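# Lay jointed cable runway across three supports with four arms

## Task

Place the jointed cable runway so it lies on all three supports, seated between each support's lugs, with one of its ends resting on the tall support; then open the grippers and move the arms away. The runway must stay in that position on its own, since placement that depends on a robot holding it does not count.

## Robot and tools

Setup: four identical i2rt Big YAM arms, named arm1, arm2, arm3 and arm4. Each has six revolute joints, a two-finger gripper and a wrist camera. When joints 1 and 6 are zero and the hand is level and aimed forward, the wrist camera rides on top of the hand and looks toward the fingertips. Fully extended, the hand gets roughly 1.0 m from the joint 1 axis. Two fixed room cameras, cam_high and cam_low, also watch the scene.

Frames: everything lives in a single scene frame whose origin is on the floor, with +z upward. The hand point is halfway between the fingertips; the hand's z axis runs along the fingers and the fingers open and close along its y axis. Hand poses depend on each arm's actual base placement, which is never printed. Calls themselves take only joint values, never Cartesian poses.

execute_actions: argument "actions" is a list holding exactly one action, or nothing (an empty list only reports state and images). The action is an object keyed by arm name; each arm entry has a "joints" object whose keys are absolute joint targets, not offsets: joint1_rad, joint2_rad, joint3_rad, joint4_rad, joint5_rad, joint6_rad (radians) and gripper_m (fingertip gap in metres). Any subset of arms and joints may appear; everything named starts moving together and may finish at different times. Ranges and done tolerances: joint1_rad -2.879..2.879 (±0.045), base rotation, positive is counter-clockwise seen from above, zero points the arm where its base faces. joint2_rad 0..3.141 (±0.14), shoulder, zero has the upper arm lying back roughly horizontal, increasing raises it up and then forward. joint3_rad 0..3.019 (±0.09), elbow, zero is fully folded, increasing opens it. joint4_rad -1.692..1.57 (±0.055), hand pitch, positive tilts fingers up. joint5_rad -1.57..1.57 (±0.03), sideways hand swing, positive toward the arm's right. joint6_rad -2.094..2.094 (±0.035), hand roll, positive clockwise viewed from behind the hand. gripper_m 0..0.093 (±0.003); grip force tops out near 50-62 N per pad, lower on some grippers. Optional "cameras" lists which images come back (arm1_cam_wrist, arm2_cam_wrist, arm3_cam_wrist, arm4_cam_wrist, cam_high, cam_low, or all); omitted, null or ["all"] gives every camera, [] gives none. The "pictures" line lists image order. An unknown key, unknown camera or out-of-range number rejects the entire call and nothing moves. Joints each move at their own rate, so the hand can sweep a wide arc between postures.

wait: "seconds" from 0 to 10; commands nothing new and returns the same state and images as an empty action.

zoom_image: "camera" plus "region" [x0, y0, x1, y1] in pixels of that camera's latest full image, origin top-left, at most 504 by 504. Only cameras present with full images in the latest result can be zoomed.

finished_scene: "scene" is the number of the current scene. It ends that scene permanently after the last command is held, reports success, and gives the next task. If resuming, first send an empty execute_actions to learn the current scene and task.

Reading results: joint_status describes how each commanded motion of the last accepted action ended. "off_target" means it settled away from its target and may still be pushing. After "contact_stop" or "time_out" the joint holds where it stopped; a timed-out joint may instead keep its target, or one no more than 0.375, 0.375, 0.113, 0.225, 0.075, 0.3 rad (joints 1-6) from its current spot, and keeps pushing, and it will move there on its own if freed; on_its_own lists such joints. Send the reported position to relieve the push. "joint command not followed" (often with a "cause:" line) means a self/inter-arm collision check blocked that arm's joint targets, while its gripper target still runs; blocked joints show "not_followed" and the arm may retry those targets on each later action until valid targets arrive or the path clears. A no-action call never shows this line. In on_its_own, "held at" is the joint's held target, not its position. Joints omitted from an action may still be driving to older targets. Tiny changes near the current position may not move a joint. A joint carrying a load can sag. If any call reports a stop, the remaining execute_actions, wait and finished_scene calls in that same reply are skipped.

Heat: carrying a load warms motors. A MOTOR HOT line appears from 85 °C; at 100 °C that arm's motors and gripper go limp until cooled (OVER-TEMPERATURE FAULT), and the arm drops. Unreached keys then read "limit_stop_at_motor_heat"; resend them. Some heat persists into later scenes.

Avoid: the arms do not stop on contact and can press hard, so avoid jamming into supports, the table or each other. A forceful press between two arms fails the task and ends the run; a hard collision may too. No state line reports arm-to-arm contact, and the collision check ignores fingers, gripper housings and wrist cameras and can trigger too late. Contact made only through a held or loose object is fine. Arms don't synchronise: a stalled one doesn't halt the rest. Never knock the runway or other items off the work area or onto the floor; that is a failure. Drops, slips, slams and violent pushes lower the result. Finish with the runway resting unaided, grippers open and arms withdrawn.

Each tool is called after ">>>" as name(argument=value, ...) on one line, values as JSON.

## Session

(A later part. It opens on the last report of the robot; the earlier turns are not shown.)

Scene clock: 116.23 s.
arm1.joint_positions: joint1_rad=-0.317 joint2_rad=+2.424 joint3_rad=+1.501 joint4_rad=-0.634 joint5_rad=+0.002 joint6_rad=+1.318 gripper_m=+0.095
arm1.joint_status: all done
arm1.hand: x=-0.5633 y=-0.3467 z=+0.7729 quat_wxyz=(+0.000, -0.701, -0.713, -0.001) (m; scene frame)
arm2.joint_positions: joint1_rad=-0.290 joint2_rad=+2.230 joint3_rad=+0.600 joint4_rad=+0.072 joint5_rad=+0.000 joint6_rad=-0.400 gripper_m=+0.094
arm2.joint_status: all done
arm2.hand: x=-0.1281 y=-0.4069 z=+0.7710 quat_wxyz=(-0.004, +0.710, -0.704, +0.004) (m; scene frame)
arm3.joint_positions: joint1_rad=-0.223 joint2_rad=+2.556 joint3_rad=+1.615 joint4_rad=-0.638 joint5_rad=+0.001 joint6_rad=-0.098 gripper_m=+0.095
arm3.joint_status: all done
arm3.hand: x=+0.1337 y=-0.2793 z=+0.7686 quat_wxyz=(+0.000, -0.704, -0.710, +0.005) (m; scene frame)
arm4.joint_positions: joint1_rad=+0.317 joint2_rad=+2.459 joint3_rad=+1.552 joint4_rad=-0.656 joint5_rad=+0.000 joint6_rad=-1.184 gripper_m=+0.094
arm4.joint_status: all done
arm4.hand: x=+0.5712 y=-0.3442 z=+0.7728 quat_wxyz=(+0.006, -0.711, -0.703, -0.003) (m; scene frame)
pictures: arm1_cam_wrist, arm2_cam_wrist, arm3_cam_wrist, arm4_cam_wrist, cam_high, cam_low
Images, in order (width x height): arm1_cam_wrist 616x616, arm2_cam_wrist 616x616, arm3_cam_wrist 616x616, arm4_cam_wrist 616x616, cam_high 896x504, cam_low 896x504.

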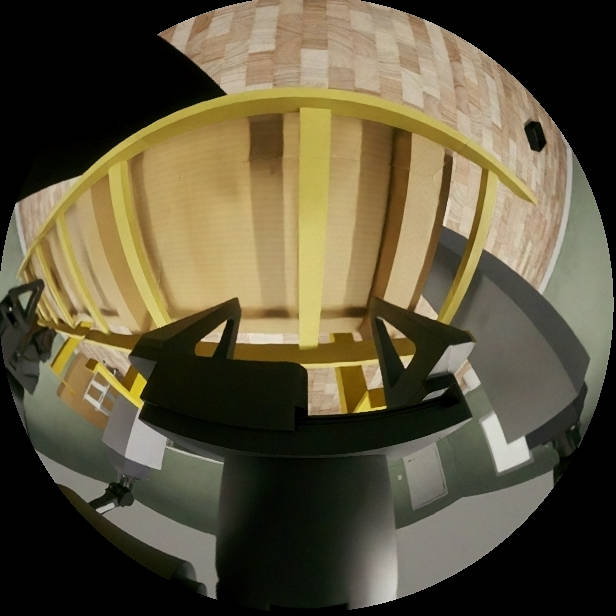

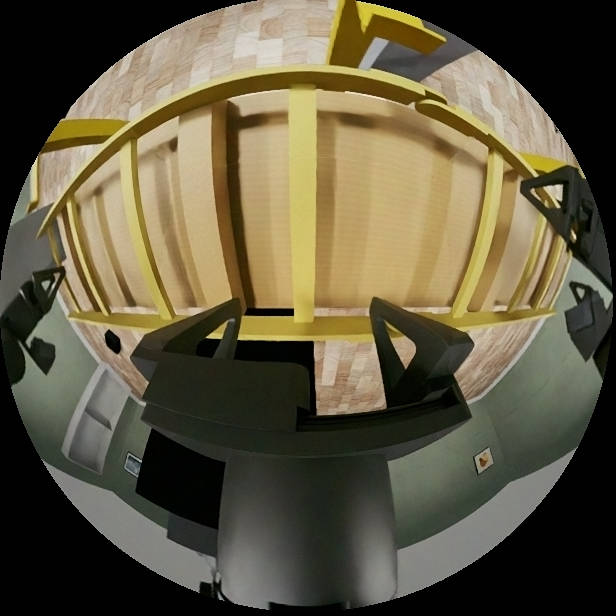

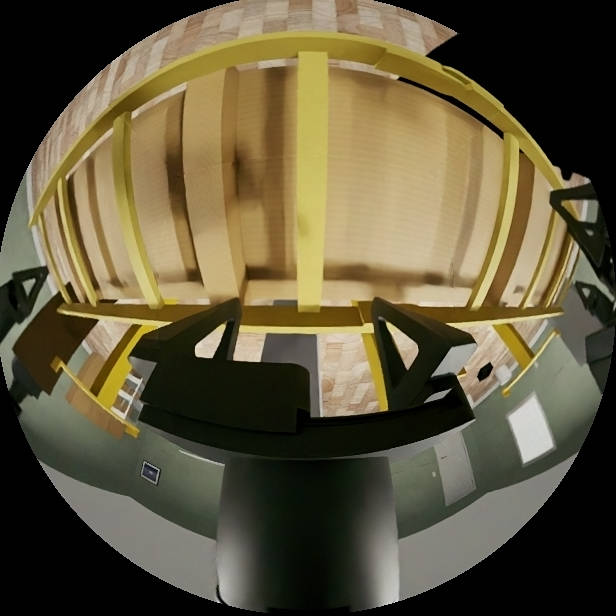

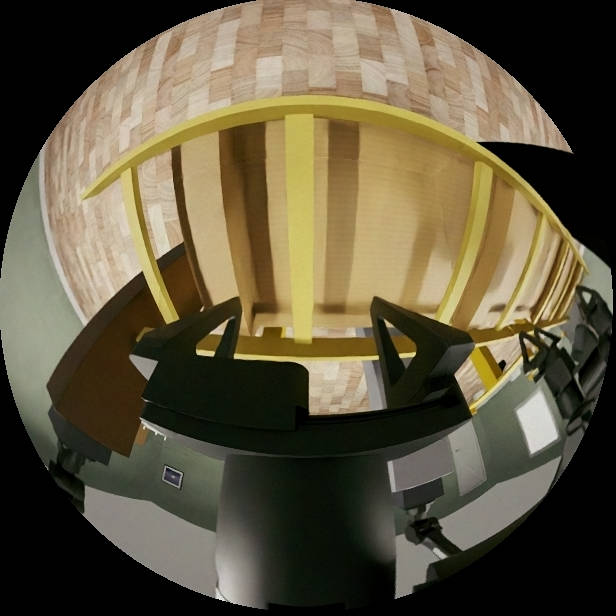

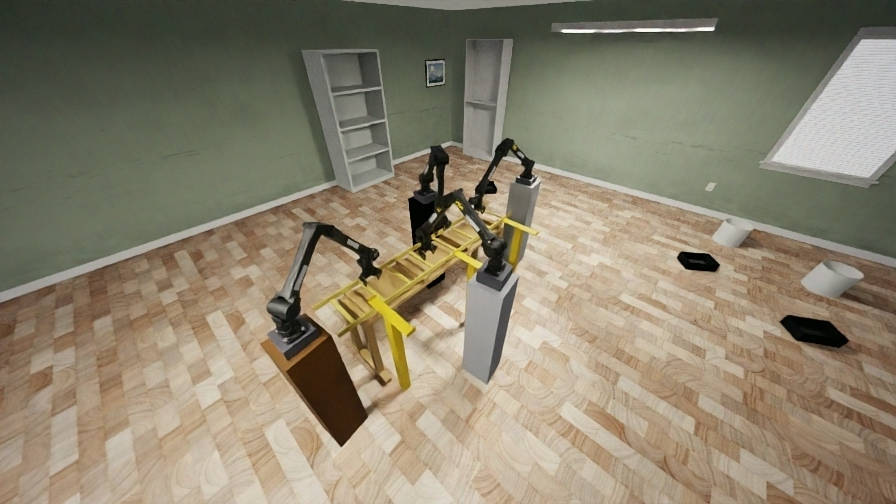

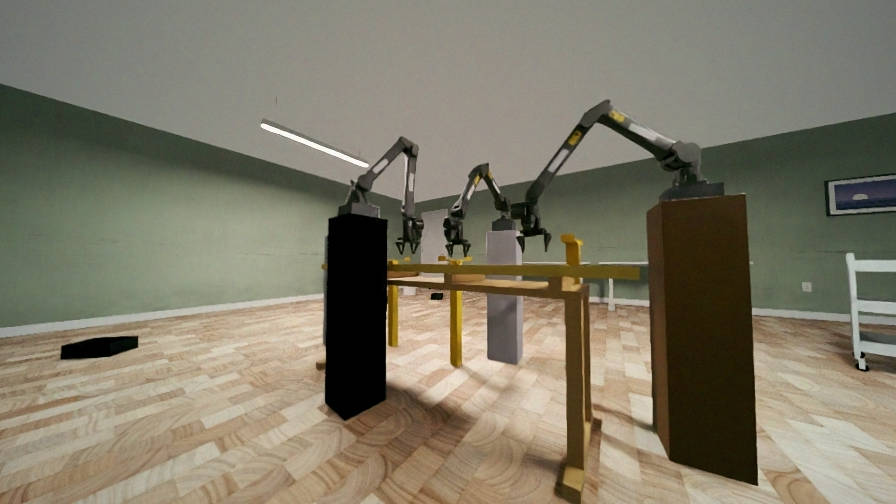

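>>> execute_actions(actions=[{"arm1":{"joints":{"joint2_rad":2.543,"joint3_rad":1.548,"joint4_rad":-0.535}},"arm2":{"joints":{"joint1_rad":-0.265,"joint2_rad":2.455,"joint3_rad":0.68,"joint4_rad":0.225,"joint6_rad":-0.37}},"arm3":{"joints":{"joint2_rad":2.678,"joint3_rad":1.71,"joint4_rad":-0.568}},"arm4":{"joints":{"joint2_rad":2.582,"joint3_rad":1.592,"joint4_rad":-0.555}}}])

>>> zoom_image(camera="cam_low", region=[380, 210, 650, 310])

>>> zoom_image(camera="cam_high", region=[320, 190, 560, 350])

Scene clock: 132.77 s.
arm1.joint_positions: joint1_rad=-0.317 joint2_rad=+2.553 joint3_rad=+1.529 joint4_rad=-0.543 joint5_rad=+0.002 joint6_rad=+1.318 gripper_m=+0.095
arm1.joint_status: all done
arm1.hand: x=-0.5757 y=-0.3434 z=+0.7070 quat_wxyz=(+0.005, -0.701, -0.713, +0.001) (m; scene frame)
arm2.joint_positions: joint1_rad=-0.275 joint2_rad=+2.451 joint3_rad=+0.682 joint4_rad=+0.213 joint5_rad=+0.000 joint6_rad=-0.380 gripper_m=+0.094
arm2.joint_status: all done
arm2.hand: x=-0.1326 y=-0.4082 z=+0.7090 quat_wxyz=(-0.005, +0.708, -0.706, +0.003) (m; scene frame)
arm3.joint_positions: joint1_rad=-0.223 joint2_rad=+2.676 joint3_rad=+1.689 joint4_rad=-0.575 joint5_rad=+0.001 joint6_rad=-0.098 gripper_m=+0.095
arm3.joint_status: all done
arm3.hand: x=+0.1328 y=-0.2849 z=+0.7149 quat_wxyz=(-0.005, -0.704, -0.710, +0.011) (m; scene frame)
arm4.joint_positions: joint1_rad=+0.317 joint2_rad=+2.578 joint3_rad=+1.582 joint4_rad=-0.568 joint5_rad=+0.000 joint6_rad=-1.184 gripper_m=+0.094
arm4.joint_status: all done
arm4.hand: x=+0.5784 y=-0.3405 z=+0.7122 quat_wxyz=(+0.006, -0.711, -0.703, -0.002) (m; scene frame)
pictures: arm1_cam_wrist, arm2_cam_wrist, arm3_cam_wrist, arm4_cam_wrist, cam_high, cam_low
Images, in order (width x height): arm1_cam_wrist 616x616, arm2_cam_wrist 616x616, arm3_cam_wrist 616x616, arm4_cam_wrist 616x616, cam_high 896x504, cam_low 896x504.

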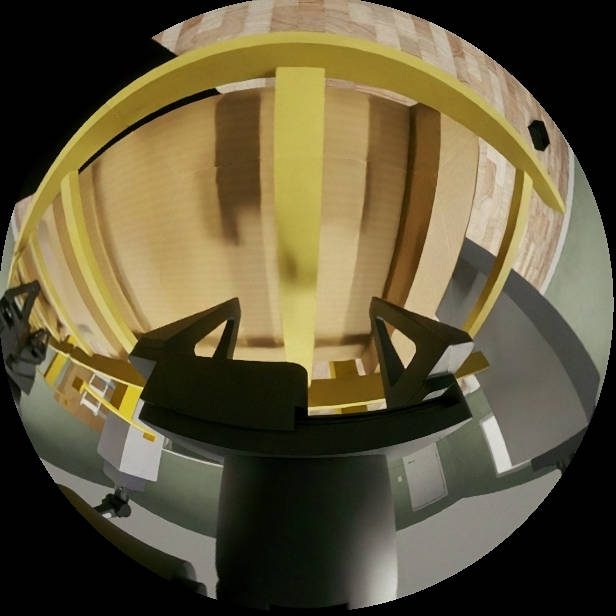

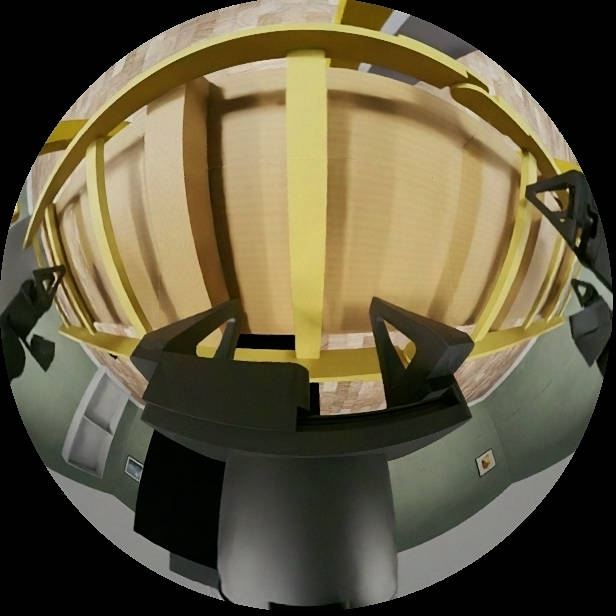

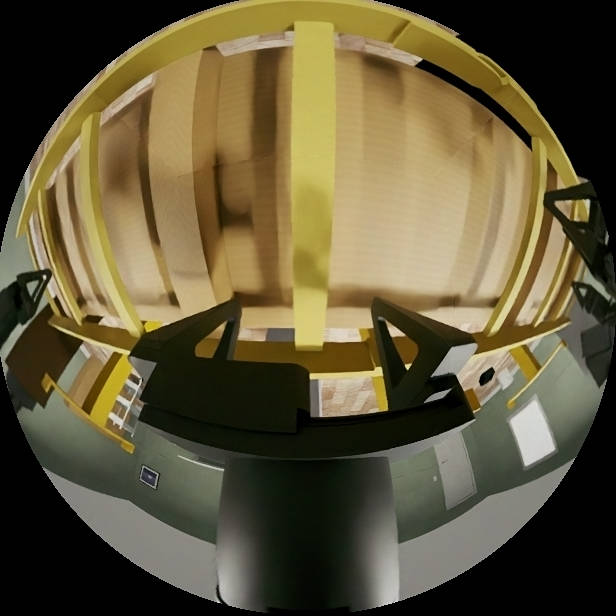

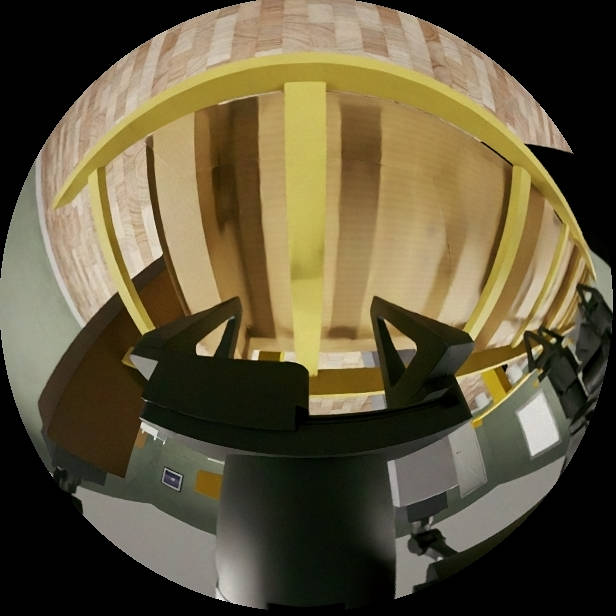

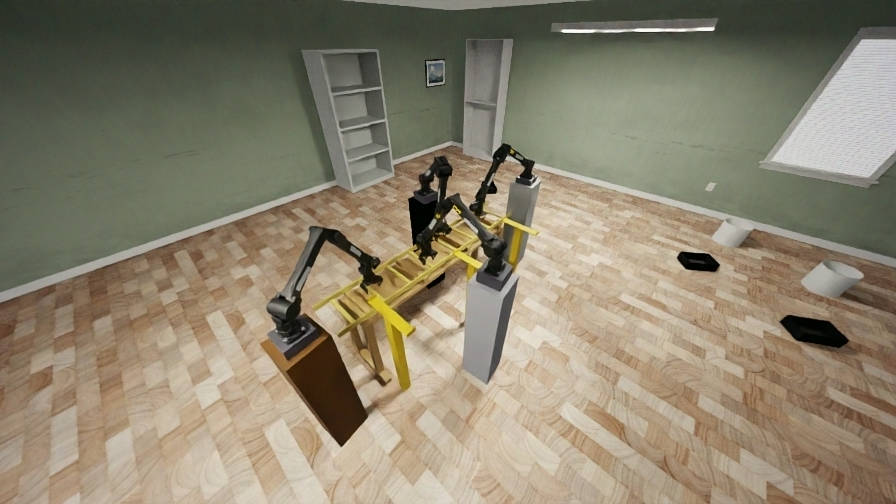

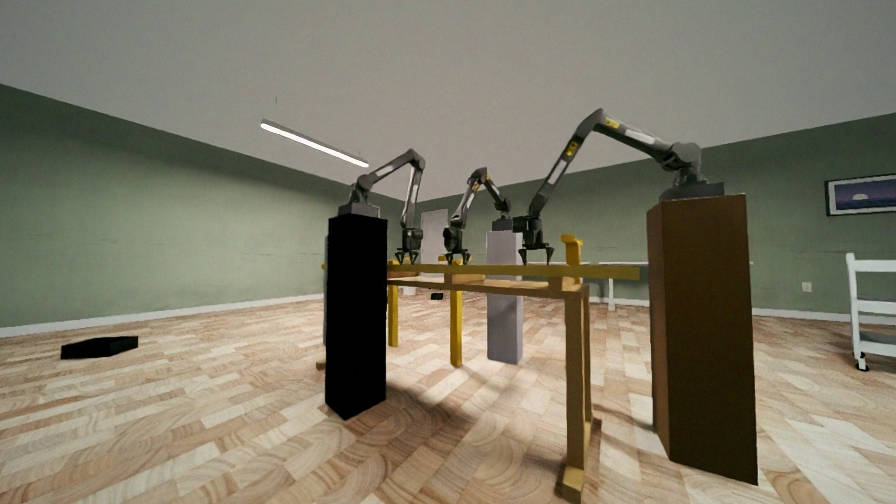

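Region (380, 210, 650, 310) of cam_low's 896x504 image, scaled by 1.867, with more detail than that image has; it fills the top 187 rows of this view, and the rest is white.

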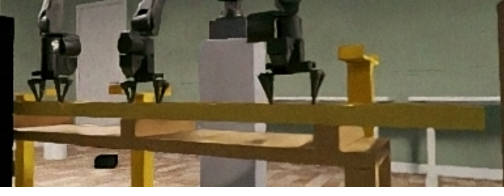

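Region (320, 190, 560, 350) of cam_high's 896x504 image, scaled by 2.100, with more detail than that image has.

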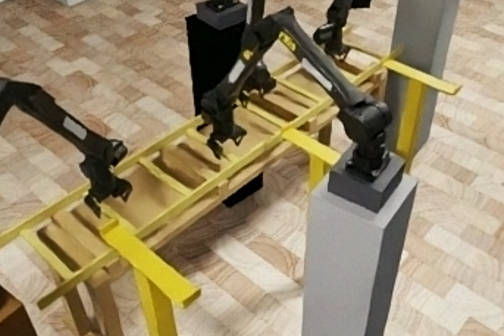

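>>> execute_actions(actions=[{"arm1":{"joints":{"joint2_rad":2.623,"joint3_rad":1.604,"joint4_rad":-0.513}},"arm2":{"joints":{"joint2_rad":2.57,"joint3_rad":0.742,"joint4_rad":0.281}},"arm3":{"joints":{"joint2_rad":2.766,"joint3_rad":1.768,"joint4_rad":-0.54}},"arm4":{"joints":{"joint2_rad":2.662,"joint3_rad":1.635,"joint4_rad":-0.517}}}], cameras=["arm1_cam_wrist","arm2_cam_wrist","arm3_cam_wrist","arm4_cam_wrist"])

Scene clock: 140.03 s.
arm1.joint_positions: joint1_rad=-0.317 joint2_rad=+2.615 joint3_rad=+1.581 joint4_rad=-0.519 joint5_rad=+0.002 joint6_rad=+1.318 gripper_m=+0.095
arm1.joint_status: all done
arm1.hand: x=-0.5673 y=-0.3453 z=+0.6827 quat_wxyz=(-0.001, -0.701, -0.713, -0.002) (m; scene frame)
arm2.joint_positions: joint1_rad=-0.275 joint2_rad=+2.559 joint3_rad=+0.745 joint4_rad=+0.272 joint5_rad=+0.000 joint6_rad=-0.380 gripper_m=+0.094
arm2.joint_status: all done
arm2.hand: x=-0.1305 y=-0.4038 z=+0.6756 quat_wxyz=(-0.011, +0.708, -0.706, +0.000) (m; scene frame)
arm3.joint_positions: joint1_rad=-0.223 joint2_rad=+2.757 joint3_rad=+1.741 joint4_rad=-0.548 joint5_rad=+0.001 joint6_rad=-0.098 gripper_m=+0.095
arm3.joint_status: all done
arm3.hand: x=+0.1327 y=-0.2836 z=+0.6789 quat_wxyz=(-0.004, -0.704, -0.710, +0.010) (m; scene frame)
arm4.joint_positions: joint1_rad=+0.317 joint2_rad=+2.645 joint3_rad=+1.622 joint4_rad=-0.528 joint5_rad=+0.000 joint6_rad=-1.184 gripper_m=+0.094
arm4.joint_status: all done
arm4.hand: x=+0.5758 y=-0.3411 z=+0.6823 quat_wxyz=(+0.009, -0.711, -0.703, +0.003) (m; scene frame)
pictures: arm1_cam_wrist, arm2_cam_wrist, arm3_cam_wrist, arm4_cam_wrist
Images, in order (width x height): arm1_cam_wrist 616x616, arm2_cam_wrist 616x616, arm3_cam_wrist 616x616, arm4_cam_wrist 616x616.

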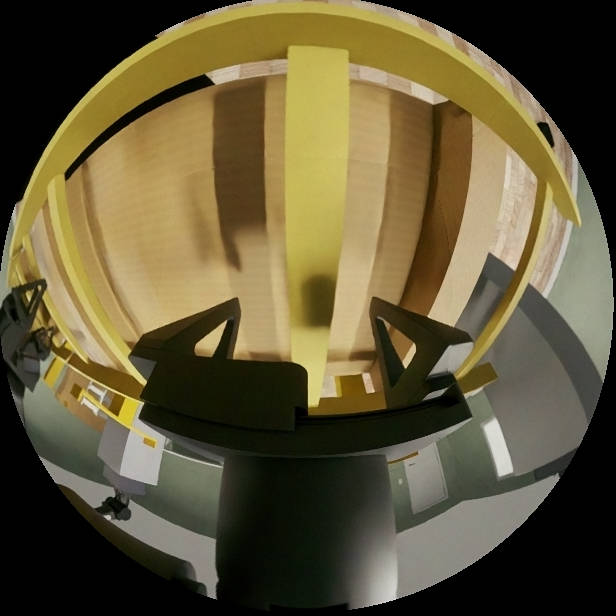

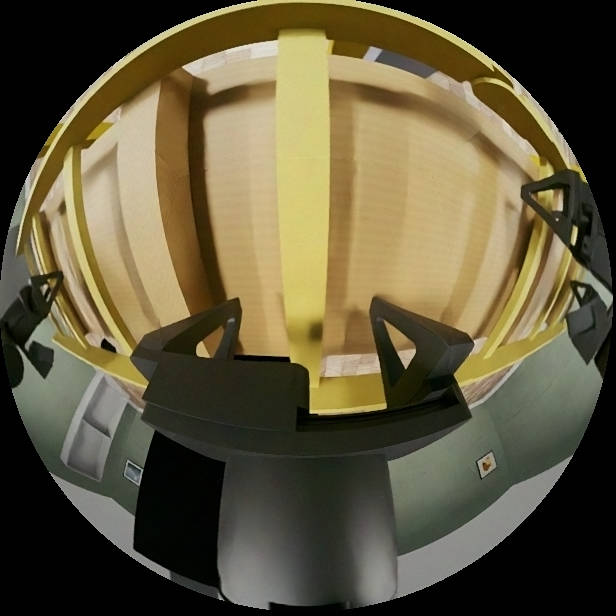

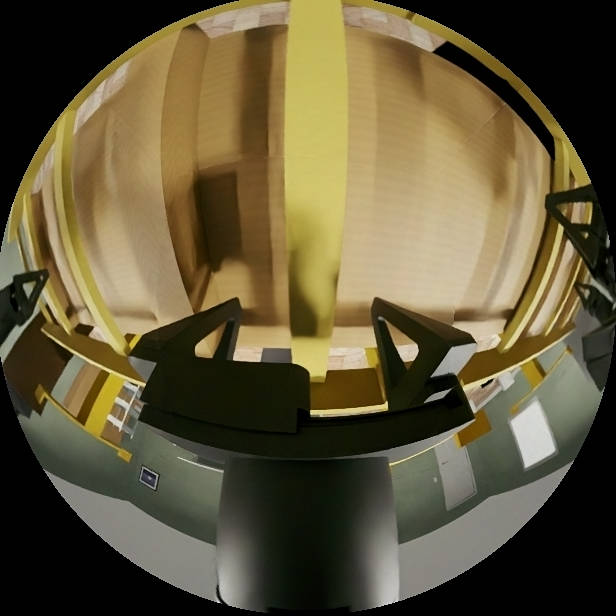

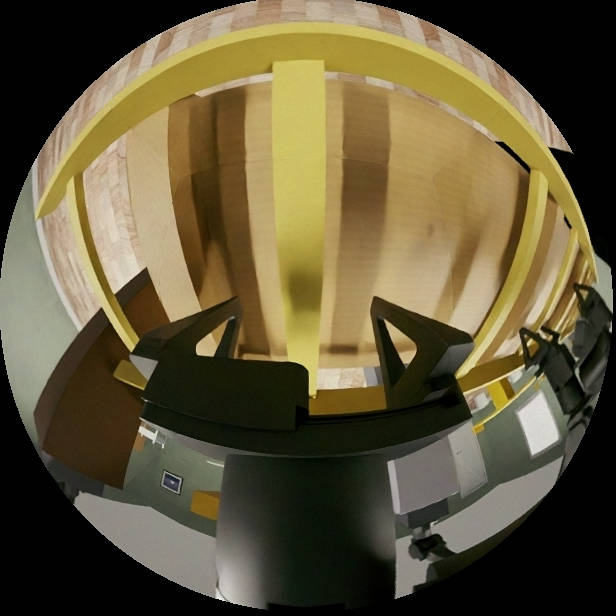

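>>> execute_actions(actions=[{"arm1":{"joints":{"joint2_rad":2.645,"gripper_m":0.045}},"arm2":{"joints":{"gripper_m":0.045}},"arm3":{"joints":{"joint2_rad":2.785,"gripper_m":0.045}},"arm4":{"joints":{"joint2_rad":2.685,"gripper_m":0.045}}}], cameras=["arm1_cam_wrist","arm2_cam_wrist","arm3_cam_wrist","arm4_cam_wrist"])

Scene clock: 146.83 s.
arm1.joint_positions: joint1_rad=-0.317 joint2_rad=+2.631 joint3_rad=+1.581 joint4_rad=-0.519 joint5_rad=+0.002 joint6_rad=+1.318 gripper_m=+0.045
arm1.joint_status: all done
arm1.hand: x=-0.5746 y=-0.3435 z=+0.6736 quat_wxyz=(+0.006, -0.701, -0.713, +0.002) (m; scene frame)
arm2.joint_positions: joint1_rad=-0.275 joint2_rad=+2.559 joint3_rad=+0.745 joint4_rad=+0.272 joint5_rad=+0.000 joint6_rad=-0.380 gripper_m=+0.045
arm2.joint_status: all done
arm2.hand: x=-0.1305 y=-0.4038 z=+0.6756 quat_wxyz=(-0.011, +0.708, -0.706, +0.000) (m; scene frame)
arm3.joint_positions: joint1_rad=-0.223 joint2_rad=+2.763 joint3_rad=+1.741 joint4_rad=-0.548 joint5_rad=+0.001 joint6_rad=-0.098 gripper_m=+0.045
arm3.joint_status: all done
arm3.hand: x=+0.1330 y=-0.2808 z=+0.6756 quat_wxyz=(-0.002, -0.704, -0.710, +0.008) (m; scene frame)
arm4.joint_positions: joint1_rad=+0.317 joint2_rad=+2.659 joint3_rad=+1.622 joint4_rad=-0.528 joint5_rad=+0.000 joint6_rad=-1.184 gripper_m=+0.045
arm4.joint_status: all done
arm4.hand: x=+0.5815 y=-0.3388 z=+0.6748 quat_wxyz=(+0.006, -0.711, -0.703, -0.003) (m; scene frame)
pictures: arm1_cam_wrist, arm2_cam_wrist, arm3_cam_wrist, arm4_cam_wrist
Images, in order (width x height): arm1_cam_wrist 616x616, arm2_cam_wrist 616x616, arm3_cam_wrist 616x616, arm4_cam_wrist 616x616.

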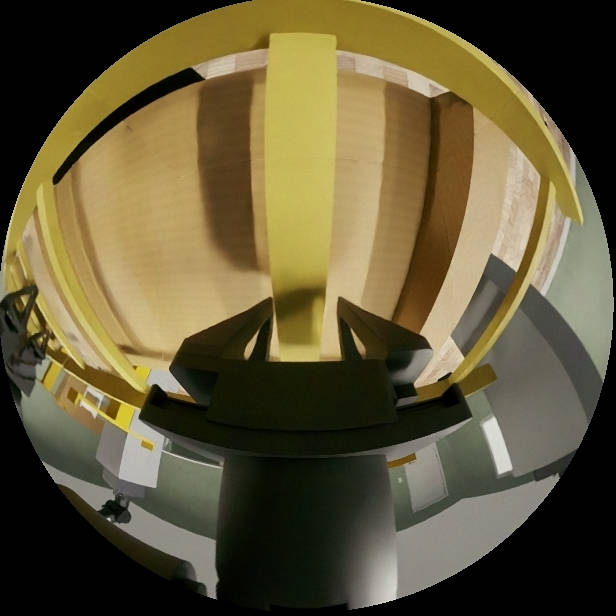

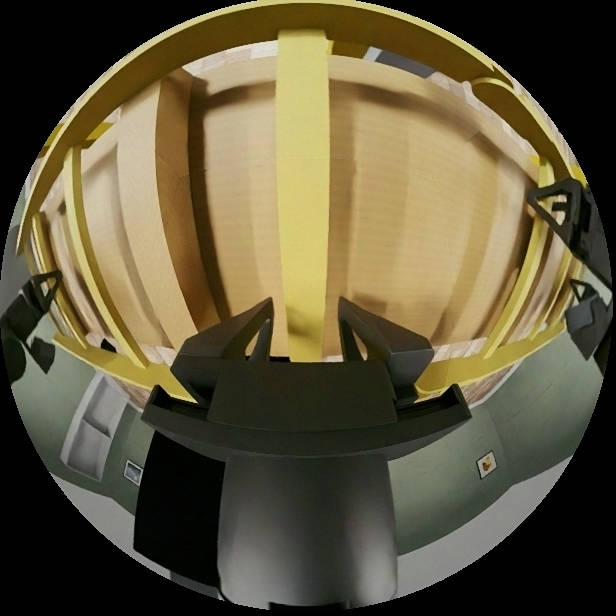

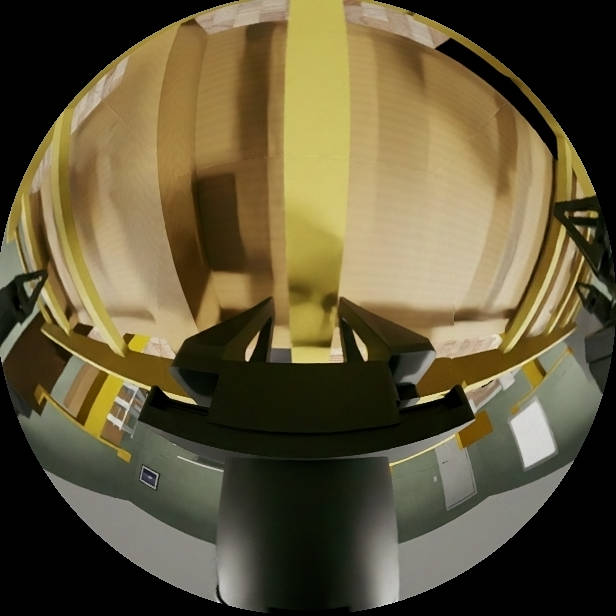

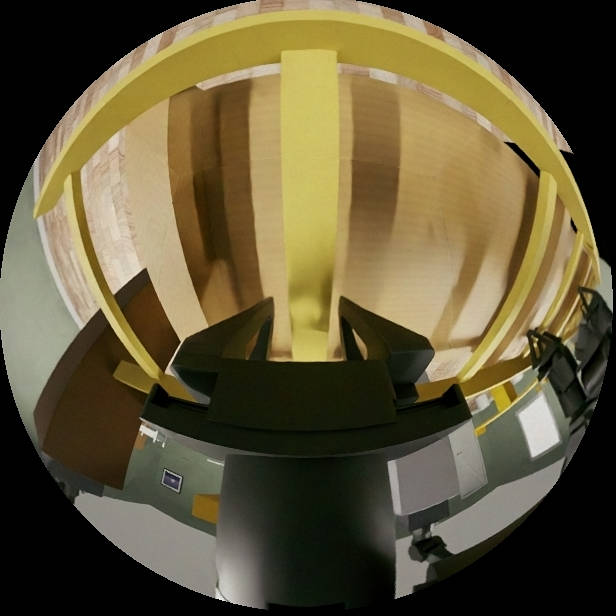

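>>> execute_actions(actions=[{"arm1":{"joints":{"gripper_m":0}},"arm2":{"joints":{"gripper_m":0}},"arm3":{"joints":{"gripper_m":0}},"arm4":{"joints":{"gripper_m":0}}}], cameras=["arm1_cam_wrist","arm2_cam_wrist","arm3_cam_wrist","arm4_cam_wrist"])

Scene clock: 149.70 s.
arm1.joint_positions: joint1_rad=-0.317 joint2_rad=+2.633 joint3_rad=+1.586 joint4_rad=-0.513 joint5_rad=-0.002 joint6_rad=+1.327 gripper_m=+0.024
arm1.joint_status: gripper_m off_target (ended at +0.024, target +0.000)
arm1.hand: x=-0.5710 y=-0.3436 z=+0.6737 quat_wxyz=(+0.003, -0.705, -0.709, -0.002) (m; scene frame)
arm2.joint_positions: joint1_rad=-0.275 joint2_rad=+2.559 joint3_rad=+0.745 joint4_rad=+0.272 joint5_rad=-0.002 joint6_rad=-0.380 gripper_m=+0.024
arm2.joint_status: gripper_m off_target (ended at +0.024, target +0.000)
arm2.hand: x=-0.1310 y=-0.4037 z=+0.6755 quat_wxyz=(-0.011, +0.708, -0.706, -0.001) (m; scene frame)
arm3.joint_positions: joint1_rad=-0.226 joint2_rad=+2.763 joint3_rad=+1.741 joint4_rad=-0.546 joint5_rad=+0.008 joint6_rad=-0.097 gripper_m=+0.025
arm3.joint_status: gripper_m off_target (ended at +0.025, target +0.000)
arm3.hand: x=+0.1299 y=-0.2807 z=+0.6752 quat_wxyz=(+0.000, -0.706, -0.708, +0.011) (m; scene frame)
arm4.joint_positions: joint1_rad=+0.317 joint2_rad=+2.660 joint3_rad=+1.625 joint4_rad=-0.522 joint5_rad=+0.003 joint6_rad=-1.188 gripper_m=+0.024
arm4.joint_status: gripper_m off_target (ended at +0.024, target +0.000)
arm4.hand: x=+0.5788 y=-0.3393 z=+0.6747 quat_wxyz=(+0.009, -0.710, -0.704, +0.000) (m; scene frame)
pictures: arm1_cam_wrist, arm2_cam_wrist, arm3_cam_wrist, arm4_cam_wrist
Images, in order (width x height): arm1_cam_wrist 616x616, arm2_cam_wrist 616x616, arm3_cam_wrist 616x616, arm4_cam_wrist 616x616.

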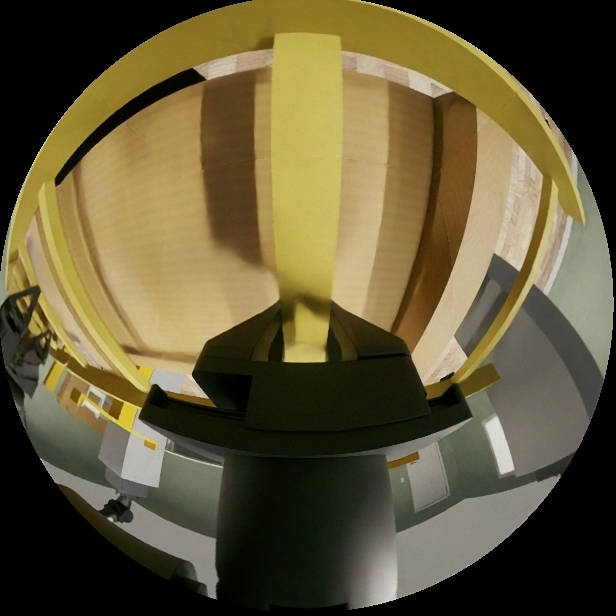

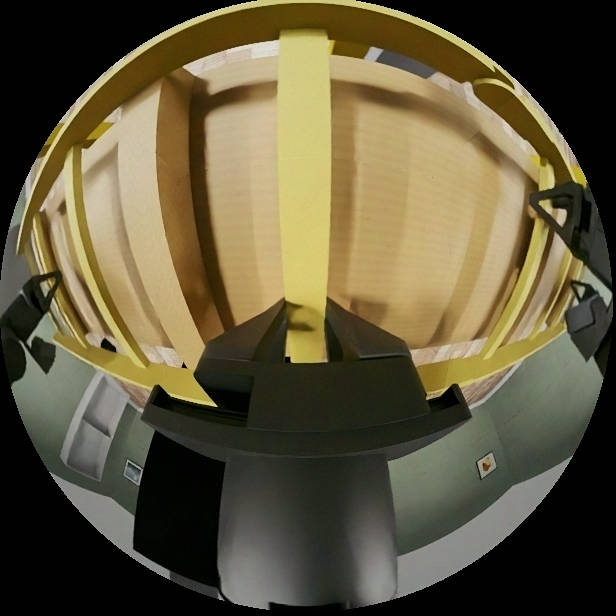

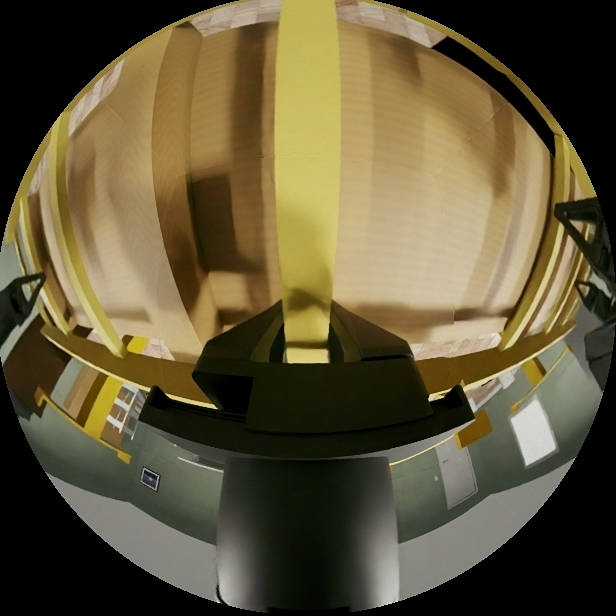

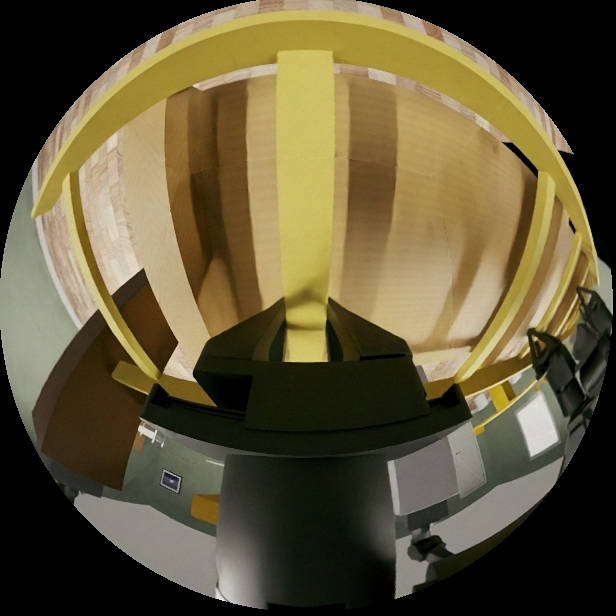

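>>> execute_actions(actions=[{"arm1":{"joints":{"joint2_rad":2.4985,"joint3_rad":1.516,"joint4_rad":-0.5775}},"arm2":{"joints":{"joint2_rad":2.354,"joint3_rad":0.6445,"joint4_rad":0.16}},"arm3":{"joints":{"joint2_rad":2.628,"joint3_rad":1.653,"joint4_rad":-0.593}},"arm4":{"joints":{"joint2_rad":2.527,"joint3_rad":1.552,"joint4_rad":-0.582}}}], cameras=["arm2_cam_wrist","cam_high","cam_low"])

Scene clock: 168.00 s.
arm1.joint_positions: joint1_rad=-0.311 joint2_rad=+2.572 joint3_rad=+1.540 joint4_rad=-0.513 joint5_rad=-0.008 joint6_rad=+1.327 gripper_m=+0.024
arm1.joint_status: joint4_rad time_out (moved +0.000 of -0.064); the others done
arm1.on_its_own: joint4_rad reads -0.513 and still pushes toward -0.578 since a time_out
arm1.hand: x=-0.5689 y=-0.3397 z=+0.6990 quat_wxyz=(-0.002, -0.703, -0.711, -0.009) (m; scene frame)
arm2.joint_positions: joint1_rad=-0.268 joint2_rad=+2.428 joint3_rad=+0.697 joint4_rad=+0.187 joint5_rad=+0.011 joint6_rad=-0.381 gripper_m=+0.024
arm2.joint_status: all done
arm2.hand: x=-0.1283 y=-0.3965 z=+0.7139 quat_wxyz=(-0.012, +0.711, -0.703, +0.006) (m; scene frame)
arm3.joint_positions: joint1_rad=-0.224 joint2_rad=+2.670 joint3_rad=+1.658 joint4_rad=-0.572 joint5_rad=+0.019 joint6_rad=-0.099 gripper_m=+0.025
arm3.joint_status: all done
arm3.hand: x=+0.1306 y=-0.2707 z=+0.7118 quat_wxyz=(+0.009, -0.704, -0.710, +0.008) (m; scene frame)
arm4.joint_positions: joint1_rad=+0.303 joint2_rad=+2.607 joint3_rad=+1.571 joint4_rad=-0.518 joint5_rad=+0.019 joint6_rad=-1.207 gripper_m=+0.024
arm4.joint_status: joint4_rad time_out (moved +0.004 of -0.060); the others done
arm4.on_its_own: joint4_rad reads -0.518 and still pushes toward -0.582 since a time_out
arm4.hand: x=+0.5803 y=-0.3269 z=+0.6942 quat_wxyz=(+0.017, -0.708, -0.706, -0.002) (m; scene frame)
pictures: arm2_cam_wrist, cam_high, cam_low
Images, in order (width x height): arm2_cam_wrist 616x616, cam_high 896x504, cam_low 896x504.

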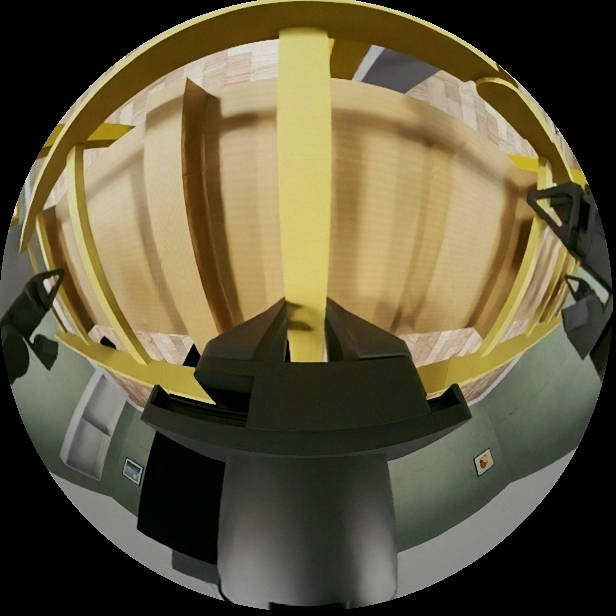

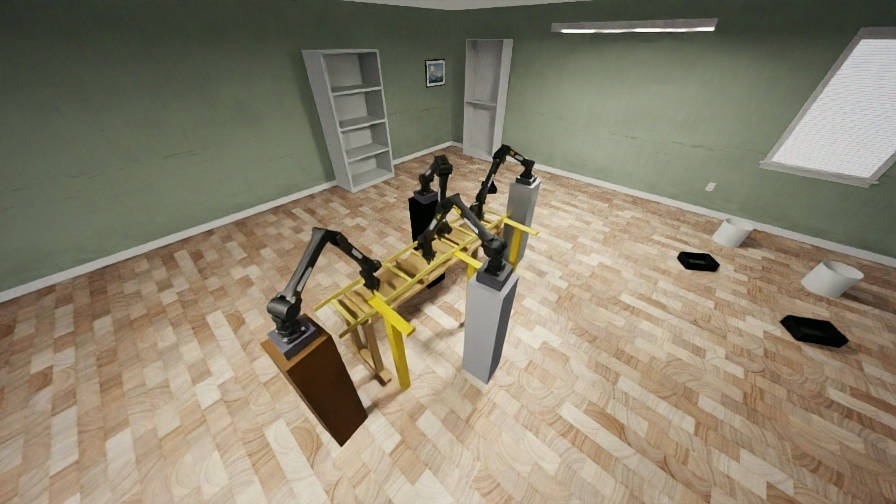

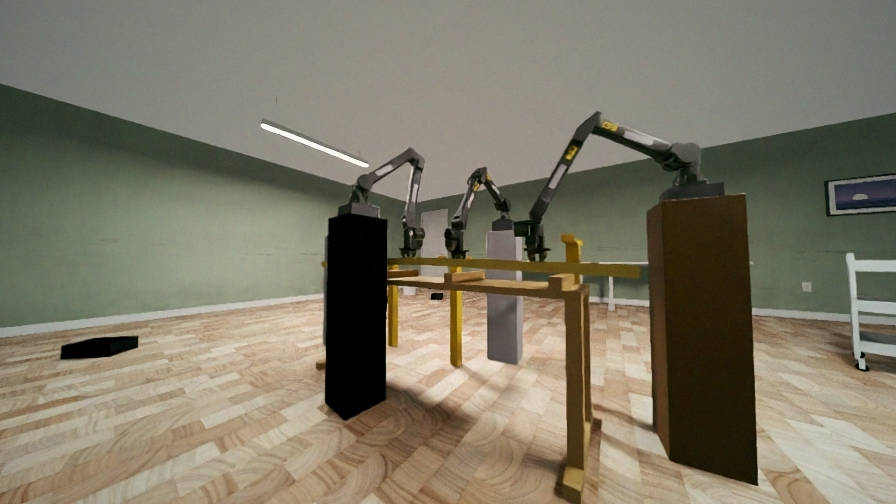

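>>> execute_actions(actions=[{"arm1":{"joints":{"joint2_rad":2.345,"joint3_rad":1.48,"joint4_rad":-0.675}},"arm2":{"joints":{"joint2_rad":2.15,"joint3_rad":0.57,"joint4_rad":0.03,"joint5_rad":0}},"arm3":{"joints":{"joint2_rad":2.505,"joint3_rad":1.625,"joint4_rad":-0.66,"joint5_rad":0}},"arm4":{"joints":{"joint1_rad":0.317,"joint2_rad":2.37,"joint3_rad":1.52,"joint4_rad":-0.675,"joint5_rad":0}}}], cameras=["arm2_cam_wrist","cam_high","cam_low"])

Scene clock: 175.60 s.
arm1.joint_positions: joint1_rad=-0.317 joint2_rad=+2.423 joint3_rad=+1.482 joint4_rad=-0.628 joint5_rad=-0.002 joint6_rad=+1.327 gripper_m=+0.024
arm1.joint_status: all done
arm1.hand: x=-0.5721 y=-0.3441 z=+0.7687 quat_wxyz=(+0.007, -0.705, -0.709, +0.000) (m; scene frame)
arm2.joint_positions: joint1_rad=-0.268 joint2_rad=+2.210 joint3_rad=+0.599 joint4_rad=+0.057 joint5_rad=+0.015 joint6_rad=-0.380 gripper_m=+0.024
arm2.joint_status: all done
arm2.hand: x=-0.1305 y=-0.4023 z=+0.7764 quat_wxyz=(-0.009, +0.711, -0.704, +0.009) (m; scene frame)
arm3.joint_positions: joint1_rad=-0.225 joint2_rad=+2.546 joint3_rad=+1.615 joint4_rad=-0.654 joint5_rad=+0.017 joint6_rad=-0.096 gripper_m=+0.025
arm3.joint_status: all done
arm3.hand: x=+0.1298 y=-0.2786 z=+0.7740 quat_wxyz=(+0.009, -0.706, -0.708, +0.007) (m; scene frame)
arm4.joint_positions: joint1_rad=+0.314 joint2_rad=+2.457 joint3_rad=+1.517 joint4_rad=-0.615 joint5_rad=+0.009 joint6_rad=-1.198 gripper_m=+0.024
arm4.joint_status: joint4_rad time_out (moved -0.097 of -0.157); the others done
arm4.on_its_own: joint4_rad reads -0.615 and still pushes toward -0.675 since a time_out
arm4.hand: x=+0.5778 y=-0.3380 z=+0.7660 quat_wxyz=(+0.012, -0.707, -0.707, -0.001) (m; scene frame)
pictures: arm2_cam_wrist, cam_high, cam_low
Images, in order (width x height): arm2_cam_wrist 616x616, cam_high 896x504, cam_low 896x504.

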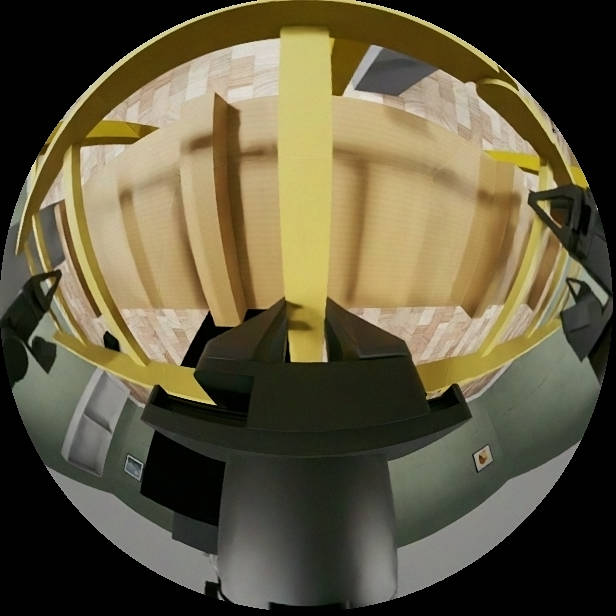

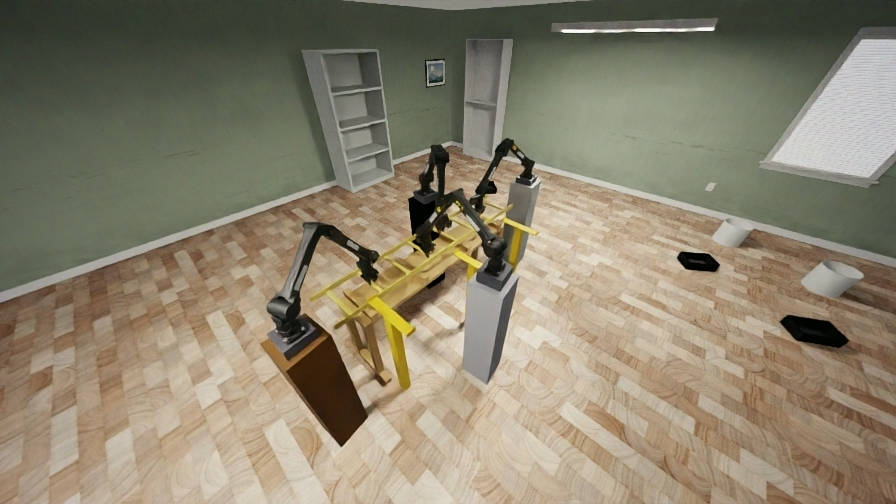

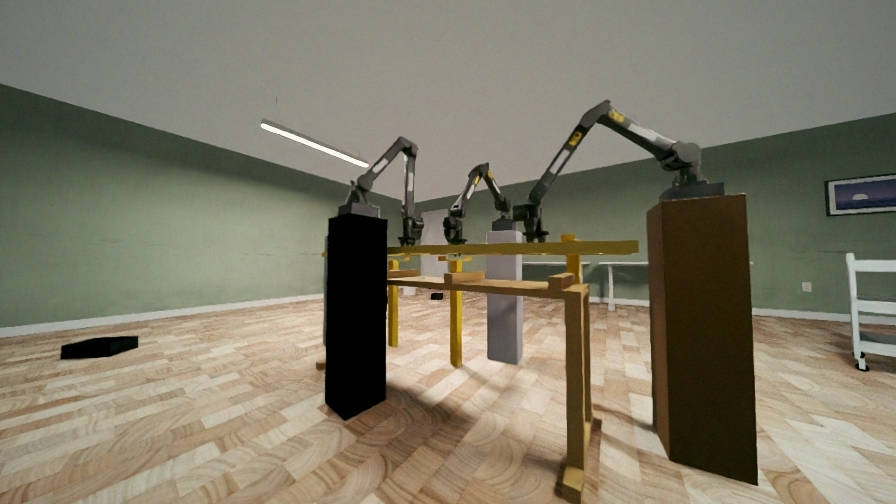

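>>> execute_actions(actions=[{"arm1":{"joints":{"joint2_rad":2.22,"joint3_rad":1.458,"joint4_rad":-0.76}},"arm2":{"joints":{"joint2_rad":1.915,"joint3_rad":0.515,"joint4_rad":-0.145}},"arm3":{"joints":{"joint2_rad":2.382,"joint3_rad":1.575,"joint4_rad":-0.72}},"arm4":{"joints":{"joint2_rad":2.24,"joint3_rad":1.495,"joint4_rad":-0.755}}}], cameras=[])

>>> execute_actions(actions=[{"arm1":{"joints":{"joint2_rad":2.11,"joint3_rad":1.452,"joint4_rad":-0.865}},"arm2":{"joints":{"joint2_rad":1.68,"joint3_rad":0.50,"joint4_rad":-0.36}},"arm3":{"joints":{"joint2_rad":2.268,"joint3_rad":1.551,"joint4_rad":-0.81}},"arm4":{"joints":{"joint2_rad":2.13,"joint3_rad":1.485,"joint4_rad":-0.857}}}])

Scene clock: 182.40 s.
arm1.joint_positions: joint1_rad=-0.322 joint2_rad=+2.309 joint3_rad=+1.450 joint4_rad=-0.717 joint5_rad=+0.001 joint6_rad=+1.325 gripper_m=+0.024
arm1.joint_status: all done
arm1.hand: x=-0.5740 y=-0.3473 z=+0.8245 quat_wxyz=(+0.009, -0.706, -0.708, +0.003) (m; scene frame)
arm2.joint_positions: joint1_rad=-0.268 joint2_rad=+1.972 joint3_rad=+0.533 joint4_rad=-0.109 joint5_rad=+0.020 joint6_rad=-0.380 gripper_m=+0.024
arm2.joint_status: all done
arm2.hand: x=-0.1312 y=-0.4051 z=+0.8381 quat_wxyz=(-0.012, +0.710, -0.704, +0.011) (m; scene frame)
arm3.joint_positions: joint1_rad=-0.226 joint2_rad=+2.422 joint3_rad=+1.567 joint4_rad=-0.716 joint5_rad=+0.019 joint6_rad=-0.096 gripper_m=+0.025
arm3.joint_status: all done
arm3.hand: x=+0.1289 y=-0.2816 z=+0.8345 quat_wxyz=(+0.005, -0.706, -0.708, +0.013) (m; scene frame)
arm4.joint_positions: joint1_rad=+0.318 joint2_rad=+2.337 joint3_rad=+1.484 joint4_rad=-0.696 joint5_rad=+0.005 joint6_rad=-1.194 gripper_m=+0.024
arm4.joint_status: joint4_rad time_out (moved -0.081 of -0.140); the others done
arm4.on_its_own: joint4_rad reads -0.696 and still pushes toward -0.755 since a time_out
arm4.hand: x=+0.5761 y=-0.3424 z=+0.8259 quat_wxyz=(+0.011, -0.707, -0.707, +0.003) (m; scene frame)
pictures: none
No camera images: the call's "cameras" was empty. Leave "cameras" out to get every camera's image.

not run: a stop came earlier in this reply.


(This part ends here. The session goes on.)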